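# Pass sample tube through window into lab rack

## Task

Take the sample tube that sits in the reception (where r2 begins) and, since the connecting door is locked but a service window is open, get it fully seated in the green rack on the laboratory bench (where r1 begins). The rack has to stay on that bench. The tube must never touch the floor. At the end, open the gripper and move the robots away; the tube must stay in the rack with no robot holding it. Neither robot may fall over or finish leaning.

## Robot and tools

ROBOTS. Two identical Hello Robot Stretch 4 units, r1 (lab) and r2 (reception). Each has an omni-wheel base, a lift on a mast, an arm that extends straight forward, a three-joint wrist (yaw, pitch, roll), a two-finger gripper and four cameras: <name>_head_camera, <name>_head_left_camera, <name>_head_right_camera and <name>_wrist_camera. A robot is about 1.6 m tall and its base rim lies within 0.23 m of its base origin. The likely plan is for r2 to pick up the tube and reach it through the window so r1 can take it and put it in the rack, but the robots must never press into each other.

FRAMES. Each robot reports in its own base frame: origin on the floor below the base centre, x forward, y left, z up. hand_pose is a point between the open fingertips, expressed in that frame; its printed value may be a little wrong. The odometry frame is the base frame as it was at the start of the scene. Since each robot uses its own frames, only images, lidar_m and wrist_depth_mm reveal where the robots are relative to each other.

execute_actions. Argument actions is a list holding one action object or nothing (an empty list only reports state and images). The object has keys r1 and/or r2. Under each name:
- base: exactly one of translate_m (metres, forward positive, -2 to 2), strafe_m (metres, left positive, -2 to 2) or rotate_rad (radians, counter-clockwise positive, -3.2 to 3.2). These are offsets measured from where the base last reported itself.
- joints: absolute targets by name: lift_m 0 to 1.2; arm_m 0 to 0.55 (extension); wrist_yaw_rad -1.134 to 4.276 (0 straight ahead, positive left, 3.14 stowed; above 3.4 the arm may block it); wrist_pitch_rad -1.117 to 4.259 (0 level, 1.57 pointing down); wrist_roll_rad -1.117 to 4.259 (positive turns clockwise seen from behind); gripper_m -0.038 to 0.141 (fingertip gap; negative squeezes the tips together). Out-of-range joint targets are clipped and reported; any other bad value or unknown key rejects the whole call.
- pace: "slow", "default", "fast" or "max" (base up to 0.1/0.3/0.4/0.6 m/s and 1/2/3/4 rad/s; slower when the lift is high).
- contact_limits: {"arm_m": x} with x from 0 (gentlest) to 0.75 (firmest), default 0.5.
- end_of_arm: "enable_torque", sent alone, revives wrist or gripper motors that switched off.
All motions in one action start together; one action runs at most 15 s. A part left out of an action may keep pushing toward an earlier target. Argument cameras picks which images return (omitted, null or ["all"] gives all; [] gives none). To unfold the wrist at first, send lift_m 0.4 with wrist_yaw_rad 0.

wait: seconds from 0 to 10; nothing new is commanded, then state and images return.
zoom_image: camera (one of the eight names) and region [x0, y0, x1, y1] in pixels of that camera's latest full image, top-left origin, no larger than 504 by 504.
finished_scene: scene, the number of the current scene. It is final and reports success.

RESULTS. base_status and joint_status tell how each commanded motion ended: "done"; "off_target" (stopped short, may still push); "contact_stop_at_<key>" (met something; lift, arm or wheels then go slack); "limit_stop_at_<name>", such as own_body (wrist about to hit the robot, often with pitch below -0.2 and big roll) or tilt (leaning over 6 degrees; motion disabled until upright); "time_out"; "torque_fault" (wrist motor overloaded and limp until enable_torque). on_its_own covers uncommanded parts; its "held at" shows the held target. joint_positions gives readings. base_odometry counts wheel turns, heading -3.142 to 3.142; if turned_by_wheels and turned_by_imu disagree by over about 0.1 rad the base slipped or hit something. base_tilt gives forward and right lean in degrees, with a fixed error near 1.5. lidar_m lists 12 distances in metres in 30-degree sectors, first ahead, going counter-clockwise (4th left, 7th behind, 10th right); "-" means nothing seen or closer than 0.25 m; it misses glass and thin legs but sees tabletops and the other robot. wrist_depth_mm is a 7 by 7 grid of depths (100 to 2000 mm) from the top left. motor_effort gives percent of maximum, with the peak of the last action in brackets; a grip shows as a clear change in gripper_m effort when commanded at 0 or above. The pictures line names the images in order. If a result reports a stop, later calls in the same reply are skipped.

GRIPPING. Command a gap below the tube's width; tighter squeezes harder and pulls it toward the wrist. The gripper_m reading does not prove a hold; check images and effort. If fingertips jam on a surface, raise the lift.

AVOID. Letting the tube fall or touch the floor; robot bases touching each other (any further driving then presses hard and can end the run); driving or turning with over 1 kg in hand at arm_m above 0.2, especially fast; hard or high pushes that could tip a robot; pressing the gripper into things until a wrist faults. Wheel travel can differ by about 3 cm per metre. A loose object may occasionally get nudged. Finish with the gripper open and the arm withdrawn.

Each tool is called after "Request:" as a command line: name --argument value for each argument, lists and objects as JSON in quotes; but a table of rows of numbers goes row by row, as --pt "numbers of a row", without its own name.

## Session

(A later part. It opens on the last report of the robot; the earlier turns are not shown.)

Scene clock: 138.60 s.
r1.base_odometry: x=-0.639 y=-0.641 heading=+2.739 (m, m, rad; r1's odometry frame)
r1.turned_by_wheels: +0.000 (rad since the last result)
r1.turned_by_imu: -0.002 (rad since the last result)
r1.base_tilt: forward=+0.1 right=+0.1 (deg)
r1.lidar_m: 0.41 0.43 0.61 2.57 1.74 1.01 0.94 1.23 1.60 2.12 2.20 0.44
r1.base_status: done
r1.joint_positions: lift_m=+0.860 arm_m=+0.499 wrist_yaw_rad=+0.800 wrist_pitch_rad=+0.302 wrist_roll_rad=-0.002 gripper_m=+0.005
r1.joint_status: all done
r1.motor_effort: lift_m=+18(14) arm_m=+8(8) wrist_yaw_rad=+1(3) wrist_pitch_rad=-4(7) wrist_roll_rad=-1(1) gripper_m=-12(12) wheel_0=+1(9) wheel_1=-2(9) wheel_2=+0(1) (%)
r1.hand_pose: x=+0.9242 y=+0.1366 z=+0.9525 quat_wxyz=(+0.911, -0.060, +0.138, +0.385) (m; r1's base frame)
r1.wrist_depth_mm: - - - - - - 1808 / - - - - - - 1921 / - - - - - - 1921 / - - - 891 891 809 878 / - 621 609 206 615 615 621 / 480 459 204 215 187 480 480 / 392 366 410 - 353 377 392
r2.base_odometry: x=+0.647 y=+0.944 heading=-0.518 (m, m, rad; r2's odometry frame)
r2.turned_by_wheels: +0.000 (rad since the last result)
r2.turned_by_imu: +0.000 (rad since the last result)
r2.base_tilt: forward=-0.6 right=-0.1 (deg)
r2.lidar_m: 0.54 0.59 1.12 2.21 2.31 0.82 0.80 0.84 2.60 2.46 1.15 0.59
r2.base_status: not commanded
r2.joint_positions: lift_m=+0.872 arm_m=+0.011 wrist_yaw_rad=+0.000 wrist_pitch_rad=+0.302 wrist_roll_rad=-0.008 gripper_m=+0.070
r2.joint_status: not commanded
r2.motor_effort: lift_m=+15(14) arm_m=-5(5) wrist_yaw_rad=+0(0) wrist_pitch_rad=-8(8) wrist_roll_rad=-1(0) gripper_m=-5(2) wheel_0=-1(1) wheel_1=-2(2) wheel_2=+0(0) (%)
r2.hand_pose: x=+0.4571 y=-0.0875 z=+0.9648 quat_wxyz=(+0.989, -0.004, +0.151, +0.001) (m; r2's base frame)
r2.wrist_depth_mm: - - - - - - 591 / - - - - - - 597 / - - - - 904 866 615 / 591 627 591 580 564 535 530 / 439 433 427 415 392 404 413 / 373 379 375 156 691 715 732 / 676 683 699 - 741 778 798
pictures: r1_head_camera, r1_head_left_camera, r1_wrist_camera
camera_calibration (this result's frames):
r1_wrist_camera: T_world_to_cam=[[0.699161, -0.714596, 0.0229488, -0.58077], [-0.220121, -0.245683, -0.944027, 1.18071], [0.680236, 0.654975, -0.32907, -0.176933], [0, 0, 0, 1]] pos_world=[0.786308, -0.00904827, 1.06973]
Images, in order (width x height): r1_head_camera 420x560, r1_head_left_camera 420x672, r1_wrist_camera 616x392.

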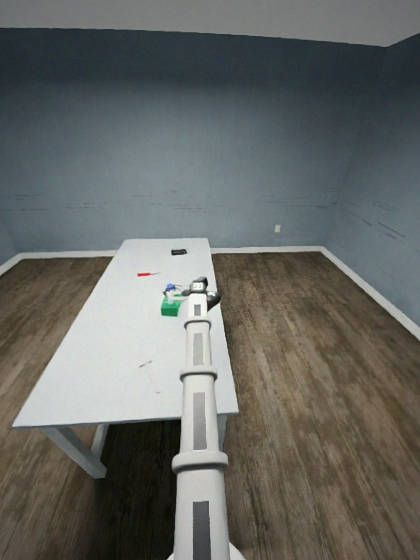

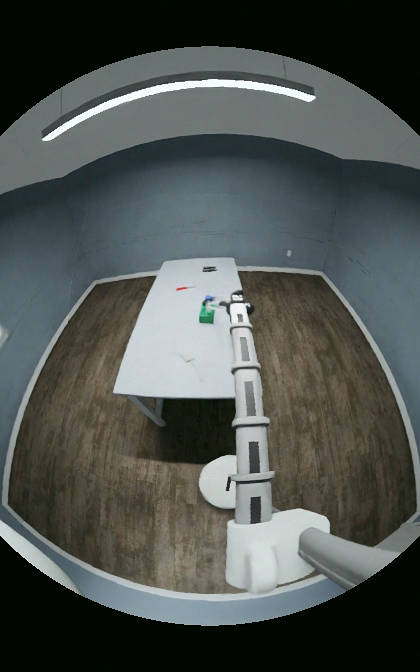

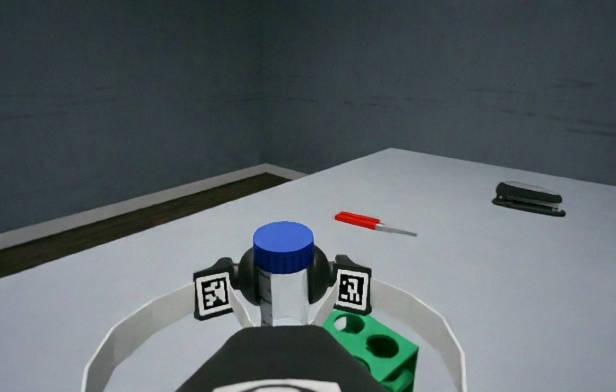

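Request:
execute_actions --actions '[{"r1":{"base":{"strafe_m":0.028},"joints":{"lift_m":0.85,"arm_m":0.532}}}]' --cameras '["r1_wrist_camera","r1_head_camera"]'

Request:
zoom_image --camera "r1_head_camera" --region '[150,275,200,325]'

Scene clock: 146.90 s.
r1.base_odometry: x=-0.650 y=-0.667 heading=+2.740 (m, m, rad; r1's odometry frame)
r1.turned_by_wheels: +0.000 (rad since the last result)
r1.turned_by_imu: -0.001 (rad since the last result)
r1.base_tilt: forward=+0.1 right=+0.1 (deg)
r1.lidar_m: 0.41 0.42 0.62 2.52 1.73 1.00 0.94 1.21 1.62 2.15 2.22 0.47
r1.base_status: done
r1.joint_positions: lift_m=+0.850 arm_m=+0.531 wrist_yaw_rad=+0.800 wrist_pitch_rad=+0.302 wrist_roll_rad=-0.002 gripper_m=+0.005
r1.joint_status: all done
r1.motor_effort: lift_m=+18(20) arm_m=+8(8) wrist_yaw_rad=+0(0) wrist_pitch_rad=-4(6) wrist_roll_rad=-1(1) gripper_m=-12(12) wheel_0=+2(9) wheel_1=-1(7) wheel_2=+1(3) (%)
r1.hand_pose: x=+0.9562 y=+0.1366 z=+0.9425 quat_wxyz=(+0.911, -0.060, +0.138, +0.385) (m; r1's base frame)
r1.wrist_depth_mm: - - - - - - 1921 / - - - - - - 1921 / - - - - - - 1983 / - - - 854 854 854 820 / - 597 597 206 603 609 597 / 462 445 204 214 187 469 466 / 377 353 394 - 325 366 379
r2.base_odometry: x=+0.647 y=+0.944 heading=-0.518 (m, m, rad; r2's odometry frame)
r2.turned_by_wheels: +0.000 (rad since the last result)
r2.turned_by_imu: +0.000 (rad since the last result)
r2.base_tilt: forward=-0.5 right=-0.2 (deg)
r2.lidar_m: 0.54 0.59 1.09 2.23 2.30 0.84 0.79 0.84 2.59 2.51 1.15 0.59
r2.base_status: not commanded
r2.joint_positions: lift_m=+0.872 arm_m=+0.011 wrist_yaw_rad=+0.000 wrist_pitch_rad=+0.302 wrist_roll_rad=-0.008 gripper_m=+0.070
r2.joint_status: not commanded
r2.motor_effort: lift_m=+15(14) arm_m=-4(5) wrist_yaw_rad=+0(0) wrist_pitch_rad=-8(8) wrist_roll_rad=+0(0) gripper_m=-2(2) wheel_0=-1(1) wheel_1=-2(2) wheel_2=+0(0) (%)
r2.hand_pose: x=+0.4571 y=-0.0875 z=+0.9648 quat_wxyz=(+0.989, -0.004, +0.151, +0.001) (m; r2's base frame)
r2.wrist_depth_mm: - - - - - - 603 / - - - - - - 603 / - - - 1863 891 878 615 / 597 627 597 580 559 535 525 / 442 433 424 418 389 404 413 / 375 379 377 156 691 715 741 / 676 683 691 - 750 788 798
pictures: r1_head_camera, r1_wrist_camera
camera_calibration (this result's frames):
r1_wrist_camera: T_world_to_cam=[[0.699258, -0.714501, 0.0229488, -0.602975], [-0.220089, -0.245715, -0.944026, 1.17829], [0.680146, 0.655067, -0.329072, -0.201918], [0, 0, 0, 1]] pos_world=[0.818298, -0.00903233, 1.05973]
Images, in order (width x height): r1_head_camera 420x560, r1_wrist_camera 616x392.

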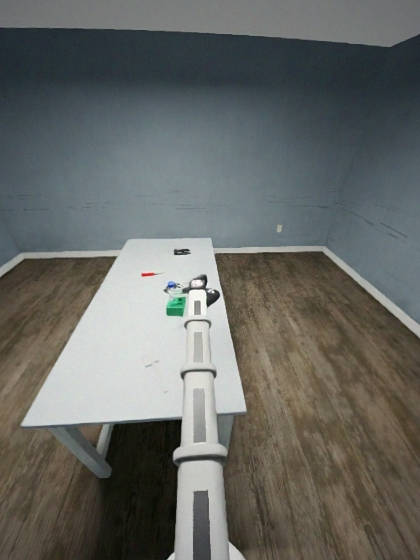

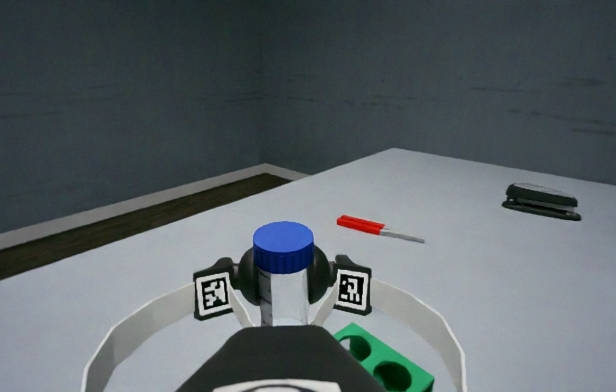

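Region (150, 275, 200, 325) of r1_head_camera's 420x560 image, scaled by 10.080, with more detail than that image has.

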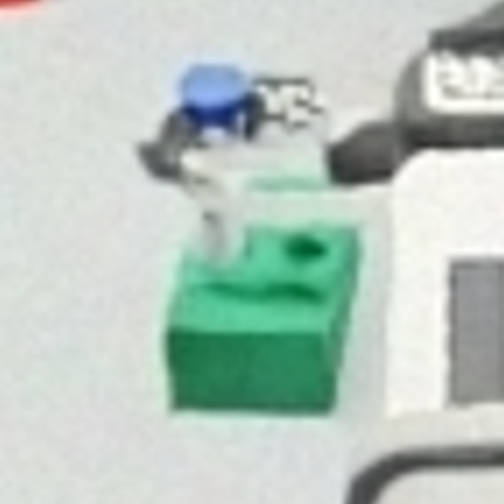

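Request:
execute_actions --actions '[{"r1":{"joints":{"lift_m":0.825},"pace":"slow"}}]' --cameras '["r1_wrist_camera","r1_head_camera"]'

Request:
zoom_image --camera "r1_head_camera" --region '[150,275,200,325]'

Scene clock: 155.40 s.
r1.base_odometry: x=-0.650 y=-0.667 heading=+2.740 (m, m, rad; r1's odometry frame)
r1.turned_by_wheels: +0.000 (rad since the last result)
r1.turned_by_imu: -0.001 (rad since the last result)
r1.base_tilt: forward=+0.1 right=+0.1 (deg)
r1.lidar_m: 0.41 0.43 0.61 2.55 1.69 0.98 0.94 1.22 1.61 2.16 2.23 0.45
r1.base_status: not commanded
r1.joint_positions: lift_m=+0.825 arm_m=+0.531 wrist_yaw_rad=+0.800 wrist_pitch_rad=+0.302 wrist_roll_rad=-0.002 gripper_m=+0.005
r1.joint_status: all done
r1.motor_effort: lift_m=+17(15) arm_m=+8(8) wrist_yaw_rad=+0(0) wrist_pitch_rad=-6(5) wrist_roll_rad=-1(1) gripper_m=-11(11) wheel_0=+2(2) wheel_1=-1(1) wheel_2=+0(0) (%)
r1.hand_pose: x=+0.9562 y=+0.1366 z=+0.9176 quat_wxyz=(+0.911, -0.060, +0.138, +0.385) (m; r1's base frame)
r1.wrist_depth_mm: - - - - - - 1808 / - - - - - - 1921 / - - - - - - 1983 / - - 778 778 778 768 707 / 544 549 549 206 554 554 549 / 427 407 204 216 187 424 427 / 347 322 359 - 287 336 347
r2.base_odometry: x=+0.647 y=+0.944 heading=-0.518 (m, m, rad; r2's odometry frame)
r2.turned_by_wheels: +0.000 (rad since the last result)
r2.turned_by_imu: +0.000 (rad since the last result)
r2.base_tilt: forward=-0.6 right=-0.1 (deg)
r2.lidar_m: 0.55 0.56 1.11 2.21 2.33 0.86 0.79 0.82 2.59 2.50 1.13 0.59
r2.base_status: not commanded
r2.joint_positions: lift_m=+0.872 arm_m=+0.011 wrist_yaw_rad=+0.000 wrist_pitch_rad=+0.302 wrist_roll_rad=-0.008 gripper_m=+0.070
r2.joint_status: not commanded
r2.motor_effort: lift_m=+15(14) arm_m=-5(5) wrist_yaw_rad=+0(0) wrist_pitch_rad=-9(8) wrist_roll_rad=-1(0) gripper_m=-1(3) wheel_0=-1(1) wheel_1=-2(2) wheel_2=+0(0) (%)
r2.hand_pose: x=+0.4571 y=-0.0875 z=+0.9648 quat_wxyz=(+0.989, -0.004, +0.151, +0.001) (m; r2's base frame)
r2.wrist_depth_mm: - - - - - - 597 / - - - - - - 603 / - - - 1863 904 878 615 / 597 621 591 574 559 539 530 / 442 439 424 415 394 407 410 / 373 379 375 156 699 715 741 / 668 691 707 - 750 778 809
pictures: r1_head_camera, r1_wrist_camera
camera_calibration (this result's frames):
r1_wrist_camera: T_world_to_cam=[[0.699258, -0.714501, 0.0229488, -0.602402], [-0.22009, -0.245715, -0.944026, 1.15472], [0.680146, 0.655067, -0.329072, -0.210136], [0, 0, 0, 1]] pos_world=[0.8183, -0.00903235, 1.03476]
Images, in order (width x height): r1_head_camera 420x560, r1_wrist_camera 616x392.

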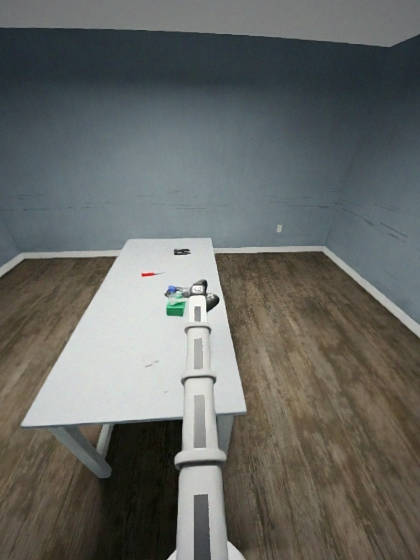

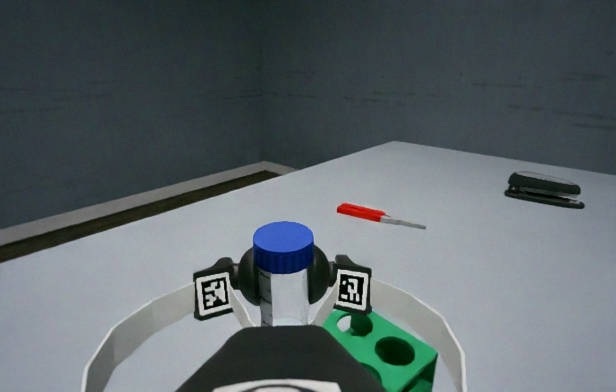

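Region (150, 275, 200, 325) of r1_head_camera's 420x560 image, scaled by 10.080, with more detail than that image has.

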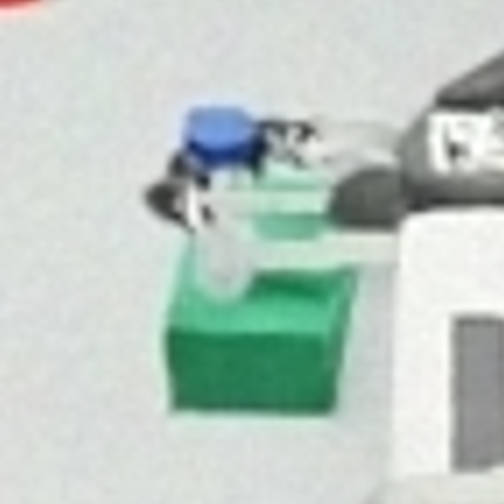

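Request:
execute_actions --actions '[{"r1":{"joints":{"lift_m":0.795},"pace":"slow"}}]' --cameras '["r1_wrist_camera","r1_head_camera"]'

Request:
zoom_image --camera "r1_head_camera" --region '[150,275,200,325]'

Scene clock: 160.93 s.
r1.base_odometry: x=-0.650 y=-0.667 heading=+2.740 (m, m, rad; r1's odometry frame)
r1.turned_by_wheels: +0.000 (rad since the last result)
r1.turned_by_imu: -0.001 (rad since the last result)
r1.base_tilt: forward=+0.1 right=+0.0 (deg)
r1.lidar_m: 0.40 0.44 0.57 2.51 1.69 1.02 0.93 1.21 1.58 2.16 2.23 0.43
r1.base_status: not commanded
r1.joint_positions: lift_m=+0.795 arm_m=+0.531 wrist_yaw_rad=+0.800 wrist_pitch_rad=+0.302 wrist_roll_rad=-0.002 gripper_m=+0.005
r1.joint_status: all done
r1.motor_effort: lift_m=+18(18) arm_m=+8(8) wrist_yaw_rad=-3(2) wrist_pitch_rad=-3(6) wrist_roll_rad=-1(1) gripper_m=-11(11) wheel_0=+2(2) wheel_1=-1(1) wheel_2=+0(0) (%)
r1.hand_pose: x=+0.9561 y=+0.1368 z=+0.8876 quat_wxyz=(+0.910, -0.060, +0.138, +0.385) (m; r1's base frame)
r1.wrist_depth_mm: - - - - - - 1863 / - - - - - - 1863 / - - - - 1138 - 1921 / - - 699 683 691 691 691 / 480 484 484 206 484 484 492 / 377 359 204 214 187 377 375 / 309 287 319 - 263 298 309
r2.base_odometry: x=+0.647 y=+0.944 heading=-0.518 (m, m, rad; r2's odometry frame)
r2.turned_by_wheels: +0.000 (rad since the last result)
r2.turned_by_imu: +0.000 (rad since the last result)
r2.base_tilt: forward=-0.5 right=-0.2 (deg)
r2.lidar_m: 0.55 0.56 1.12 2.22 2.30 0.85 0.80 0.85 2.60 2.50 1.13 0.60
r2.base_status: not commanded
r2.joint_positions: lift_m=+0.872 arm_m=+0.011 wrist_yaw_rad=+0.000 wrist_pitch_rad=+0.302 wrist_roll_rad=-0.008 gripper_m=+0.070
r2.joint_status: not commanded
r2.motor_effort: lift_m=+16(14) arm_m=-5(4) wrist_yaw_rad=-1(0) wrist_pitch_rad=-8(8) wrist_roll_rad=-1(0) gripper_m=-4(5) wheel_0=-1(1) wheel_1=-2(2) wheel_2=+0(0) (%)
r2.hand_pose: x=+0.4571 y=-0.0875 z=+0.9648 quat_wxyz=(+0.989, -0.004, +0.151, +0.001) (m; r2's base frame)
r2.wrist_depth_mm: - - - - - - 591 / - - - - - - 597 / - - - 1808 891 878 621 / 597 621 591 574 559 539 530 / 442 433 424 415 392 407 410 / 375 379 375 156 691 723 750 / 683 691 699 - 741 778 788
pictures: r1_head_camera, r1_wrist_camera
camera_calibration (this result's frames):
r1_wrist_camera: T_world_to_cam=[[0.699599, -0.714167, 0.022944, -0.601951], [-0.219847, -0.245693, -0.944088, 1.12629], [0.679874, 0.655439, -0.328894, -0.219993], [0, 0, 0, 1]] pos_world=[0.818303, -0.00898031, 1.00477]
Images, in order (width x height): r1_head_camera 420x560, r1_wrist_camera 616x392.

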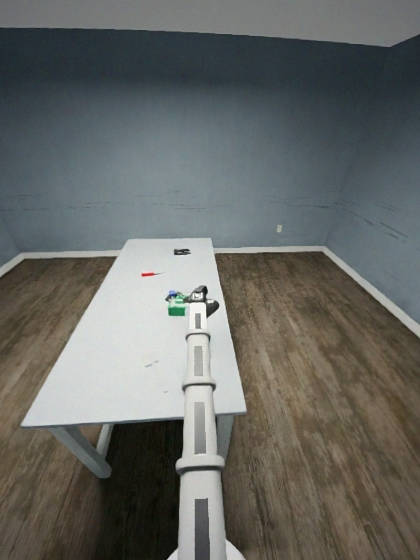

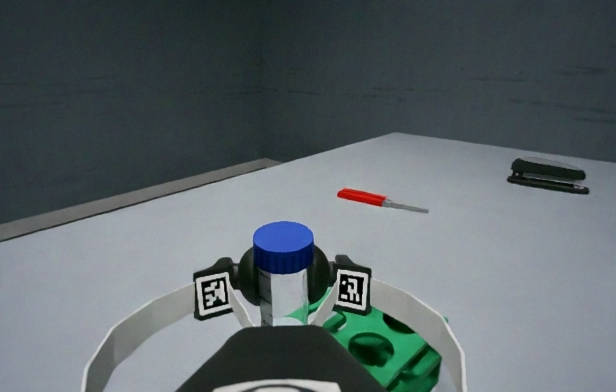

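Region (150, 275, 200, 325) of r1_head_camera's 420x560 image, scaled by 10.080, with more detail than that image has.

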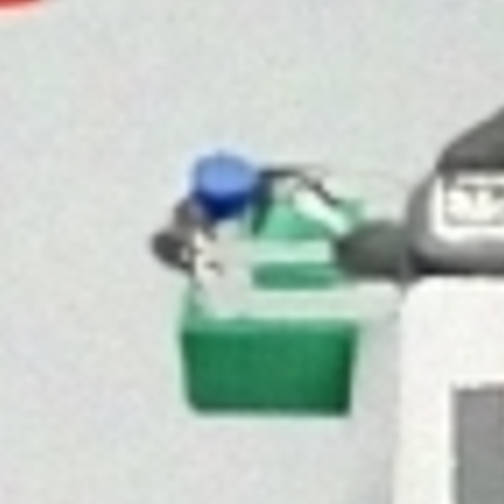

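Request:
execute_actions --actions '[{"r1":{"joints":{"lift_m":0.776,"gripper_m":0.08},"pace":"slow"}}]' --cameras '["r1_wrist_camera"]'

Request:
execute_actions --actions '[{"r1":{"joints":{"lift_m":0.86},"pace":"fast"}}]' --cameras '[]'

Request:
execute_actions --actions '[{"r1":{"base":{"translate_m":-0.25},"joints":{"arm_m":0.1,"wrist_yaw_rad":0.2},"pace":"fast"}}]' --cameras '["r1_wrist_camera"]'

Request:
zoom_image --camera "r1_wrist_camera" --region '[180,100,380,260]'

Scene clock: 169.50 s.
r1.base_odometry: x=-0.650 y=-0.667 heading=+2.740 (m, m, rad; r1's odometry frame)
r1.turned_by_wheels: +0.000 (rad since the last result)
r1.turned_by_imu: -0.002 (rad since the last result)
r1.base_tilt: forward=+0.1 right=+0.0 (deg)
r1.lidar_m: 0.41 0.43 0.59 2.53 1.72 1.01 0.93 1.22 1.62 2.15 2.23 0.45
r1.base_status: not commanded
r1.joint_positions: lift_m=+0.776 arm_m=+0.531 wrist_yaw_rad=+0.800 wrist_pitch_rad=+0.302 wrist_roll_rad=-0.002 gripper_m=+0.080
r1.joint_status: all done
r1.motor_effort: lift_m=+17(18) arm_m=+8(8) wrist_yaw_rad=-1(2) wrist_pitch_rad=-4(4) wrist_roll_rad=-1(1) gripper_m=-1(10) wheel_0=+2(2) wheel_1=-1(1) wheel_2=+0(0) (%)
r1.hand_pose: x=+0.9561 y=+0.1368 z=+0.8686 quat_wxyz=(+0.910, -0.060, +0.138, +0.385) (m; r1's base frame)
r1.wrist_depth_mm: - - - - - - 1863 / - - - - - - 1921 / - - - - 1078 1098 1921 / - 627 627 634 627 634 640 / 449 445 418 290 449 452 452 / 347 332 317 241 232 347 349 / 283 274 296 - 232 283 283
r2.base_odometry: x=+0.647 y=+0.944 heading=-0.518 (m, m, rad; r2's odometry frame)
r2.turned_by_wheels: +0.000 (rad since the last result)
r2.turned_by_imu: +0.000 (rad since the last result)
r2.base_tilt: forward=-0.6 right=-0.2 (deg)
r2.lidar_m: 0.54 0.58 1.10 2.22 2.32 0.85 0.80 0.85 2.60 2.49 1.13 0.57
r2.base_status: not commanded
r2.joint_positions: lift_m=+0.872 arm_m=+0.011 wrist_yaw_rad=+0.000 wrist_pitch_rad=+0.302 wrist_roll_rad=-0.008 gripper_m=+0.070
r2.joint_status: not commanded
r2.motor_effort: lift_m=+14(15) arm_m=-5(5) wrist_yaw_rad=+0(0) wrist_pitch_rad=-8(8) wrist_roll_rad=-2(0) gripper_m=-1(3) wheel_0=-1(1) wheel_1=-2(2) wheel_2=+0(0) (%)
r2.hand_pose: x=+0.4571 y=-0.0875 z=+0.9648 quat_wxyz=(+0.989, -0.004, +0.151, +0.001) (m; r2's base frame)
r2.wrist_depth_mm: - - - - - - 603 / - - - - - - 597 / - - - 1863 891 878 615 / 591 621 597 574 559 539 530 / 442 433 427 418 392 404 413 / 373 379 377 156 691 723 741 / 676 683 707 - 750 768 798
pictures: r1_wrist_camera
camera_calibration (this result's frames):
r1_wrist_camera: T_world_to_cam=[[0.699599, -0.714168, 0.0229438, -0.601516], [-0.219847, -0.245692, -0.944088, 1.10835], [0.679874, 0.655439, -0.328894, -0.226244], [0, 0, 0, 1]] pos_world=[0.818305, -0.00898038, 0.985772]
Images, in order (width x height): r1_wrist_camera 616x392.

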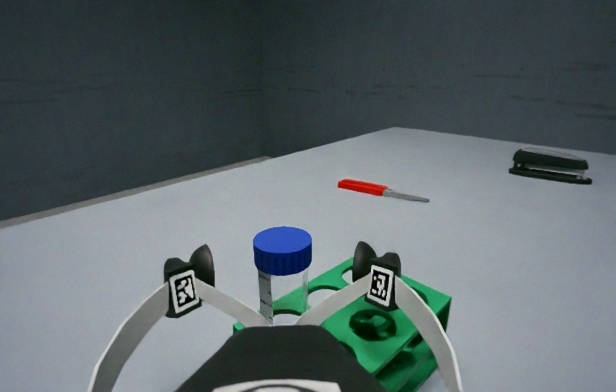

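Scene clock: 170.60 s.
r1.base_odometry: x=-0.650 y=-0.667 heading=+2.740 (m, m, rad; r1's odometry frame)
r1.turned_by_wheels: +0.000 (rad since the last result)
r1.turned_by_imu: +0.000 (rad since the last result)
r1.base_tilt: forward=+0.1 right=+0.1 (deg)
r1.lidar_m: 0.38 0.46 0.60 2.55 1.70 0.98 0.94 1.21 1.60 2.16 2.23 0.45
r1.base_status: not commanded
r1.joint_positions: lift_m=+0.860 arm_m=+0.531 wrist_yaw_rad=+0.800 wrist_pitch_rad=+0.302 wrist_roll_rad=-0.002 gripper_m=+0.080
r1.joint_status: all done
r1.motor_effort: lift_m=+22(24) arm_m=+8(8) wrist_yaw_rad=-4(3) wrist_pitch_rad=-5(6) wrist_roll_rad=-1(1) gripper_m=-2(1) wheel_0=+2(2) wheel_1=-1(1) wheel_2=+0(0) (%)
r1.hand_pose: x=+0.9561 y=+0.1368 z=+0.9522 quat_wxyz=(+0.910, -0.060, +0.138, +0.385) (m; r1's base frame)
r1.wrist_depth_mm: - - - - - - 1921 / - - - - - - 1921 / - - - - - - 1983 / - - - 878 878 878 878 / - 615 615 615 621 627 621 / 484 462 442 462 439 480 484 / 392 379 407 - 340 392 394
r2.base_odometry: x=+0.647 y=+0.944 heading=-0.518 (m, m, rad; r2's odometry frame)
r2.turned_by_wheels: +0.000 (rad since the last result)
r2.turned_by_imu: +0.000 (rad since the last result)
r2.base_tilt: forward=-0.7 right=-0.1 (deg)
r2.lidar_m: 0.53 0.59 1.11 2.22 2.31 0.86 0.80 0.84 2.61 2.49 1.13 0.59
r2.base_status: not commanded
r2.joint_positions: lift_m=+0.872 arm_m=+0.011 wrist_yaw_rad=+0.000 wrist_pitch_rad=+0.302 wrist_roll_rad=-0.008 gripper_m=+0.070
r2.joint_status: not commanded
r2.motor_effort: lift_m=+14(14) arm_m=-5(5) wrist_yaw_rad=-2(0) wrist_pitch_rad=-7(9) wrist_roll_rad=+1(0) gripper_m=-1(2) wheel_0=-1(1) wheel_1=-2(2) wheel_2=+0(0) (%)
r2.hand_pose: x=+0.4571 y=-0.0875 z=+0.9648 quat_wxyz=(+0.989, -0.004, +0.151, +0.001) (m; r2's base frame)
r2.wrist_depth_mm: - - - - - - 597 / - - - - - - 597 / - - - 1808 891 878 615 / 591 621 597 574 554 544 525 / 442 436 424 415 392 404 410 / 375 379 377 156 699 715 750 / 676 691 707 - 750 778 809
pictures: none
No camera images: the call's "cameras" was empty. Leave "cameras" out to get every camera's image.

Scene clock: 172.60 s.
r1.base_odometry: x=-0.420 y=-0.765 heading=+2.739 (m, m, rad; r1's odometry frame)
r1.turned_by_wheels: +0.000 (rad since the last result)
r1.turned_by_imu: +0.000 (rad since the last result)
r1.base_tilt: forward=+0.0 right=+0.1 (deg)
r1.lidar_m: 0.66 0.68 2.60 2.54 1.35 0.71 0.69 0.73 1.33 2.17 2.24 2.99
r1.base_status: done
r1.joint_positions: lift_m=+0.860 arm_m=+0.101 wrist_yaw_rad=+0.200 wrist_pitch_rad=+0.302 wrist_roll_rad=-0.002 gripper_m=+0.080
r1.joint_status: all done
r1.motor_effort: lift_m=+22(22) arm_m=-7(8) wrist_yaw_rad=+0(12) wrist_pitch_rad=-5(4) wrist_roll_rad=-1(1) gripper_m=-1(0) wheel_0=-1(7) wheel_1=+0(8) wheel_2=+0(10) (%)
r1.hand_pose: x=+0.5595 y=-0.0310 z=+0.9522 quat_wxyz=(+0.984, -0.016, +0.150, +0.099) (m; r1's base frame)
r1.wrist_depth_mm: - - - - - - - / - - - - - - - / - - 1464 1499 - - - / - 866 854 878 - - - / 615 621 627 621 676 - - / 480 459 442 462 442 1756 1756 / 1336 488 433 - 407 1430 1366
r2.base_odometry: x=+0.647 y=+0.944 heading=-0.518 (m, m, rad; r2's odometry frame)
r2.turned_by_wheels: +0.000 (rad since the last result)
r2.turned_by_imu: +0.000 (rad since the last result)
r2.base_tilt: forward=-0.5 right=-0.2 (deg)
r2.lidar_m: 0.55 0.58 1.08 2.22 2.31 0.84 0.80 0.83 2.61 2.48 1.13 0.60
r2.base_status: not commanded
r2.joint_positions: lift_m=+0.872 arm_m=+0.011 wrist_yaw_rad=+0.000 wrist_pitch_rad=+0.302 wrist_roll_rad=-0.008 gripper_m=+0.070
r2.joint_status: not commanded
r2.motor_effort: lift_m=+14(14) arm_m=-5(4) wrist_yaw_rad=+0(0) wrist_pitch_rad=-8(8) wrist_roll_rad=-1(1) gripper_m=-3(3) wheel_0=-1(1) wheel_1=-2(2) wheel_2=+0(0) (%)
r2.hand_pose: x=+0.4571 y=-0.0875 z=+0.9648 quat_wxyz=(+0.989, -0.004, +0.151, +0.001) (m; r2's base frame)
r2.wrist_depth_mm: - - - - - - 597 / - - - - - - 597 / - - - - 904 866 621 / 591 621 591 580 559 539 525 / 436 436 424 418 392 402 410 / 373 379 377 156 683 715 741 / 676 691 707 - 750 778 798
pictures: r1_wrist_camera
camera_calibration (this result's frames):
r1_wrist_camera: T_world_to_cam=[[0.173628, -0.984544, 0.0229459, -0.159896], [-0.320283, -0.0784857, -0.944065, 1.12024], [0.931274, 0.156567, -0.32896, 0.0248039], [0, 0, 0, 1]] pos_world=[0.363457, -0.0733855, 1.06941]
Images, in order (width x height): r1_wrist_camera 616x392.

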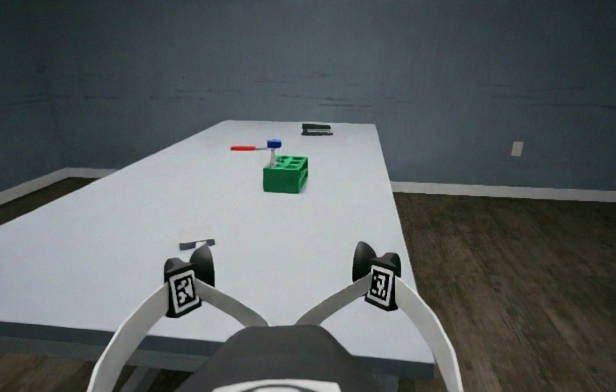

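Region (180, 100, 380, 260) of r1_wrist_camera's 616x392 image, scaled by 2.520; it fills the top 403 rows of this view, and the rest is white.

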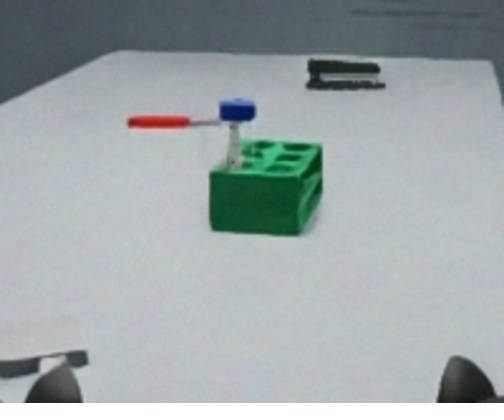

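Request:
finished_scene --scene 1

The scene is finished: the task was done.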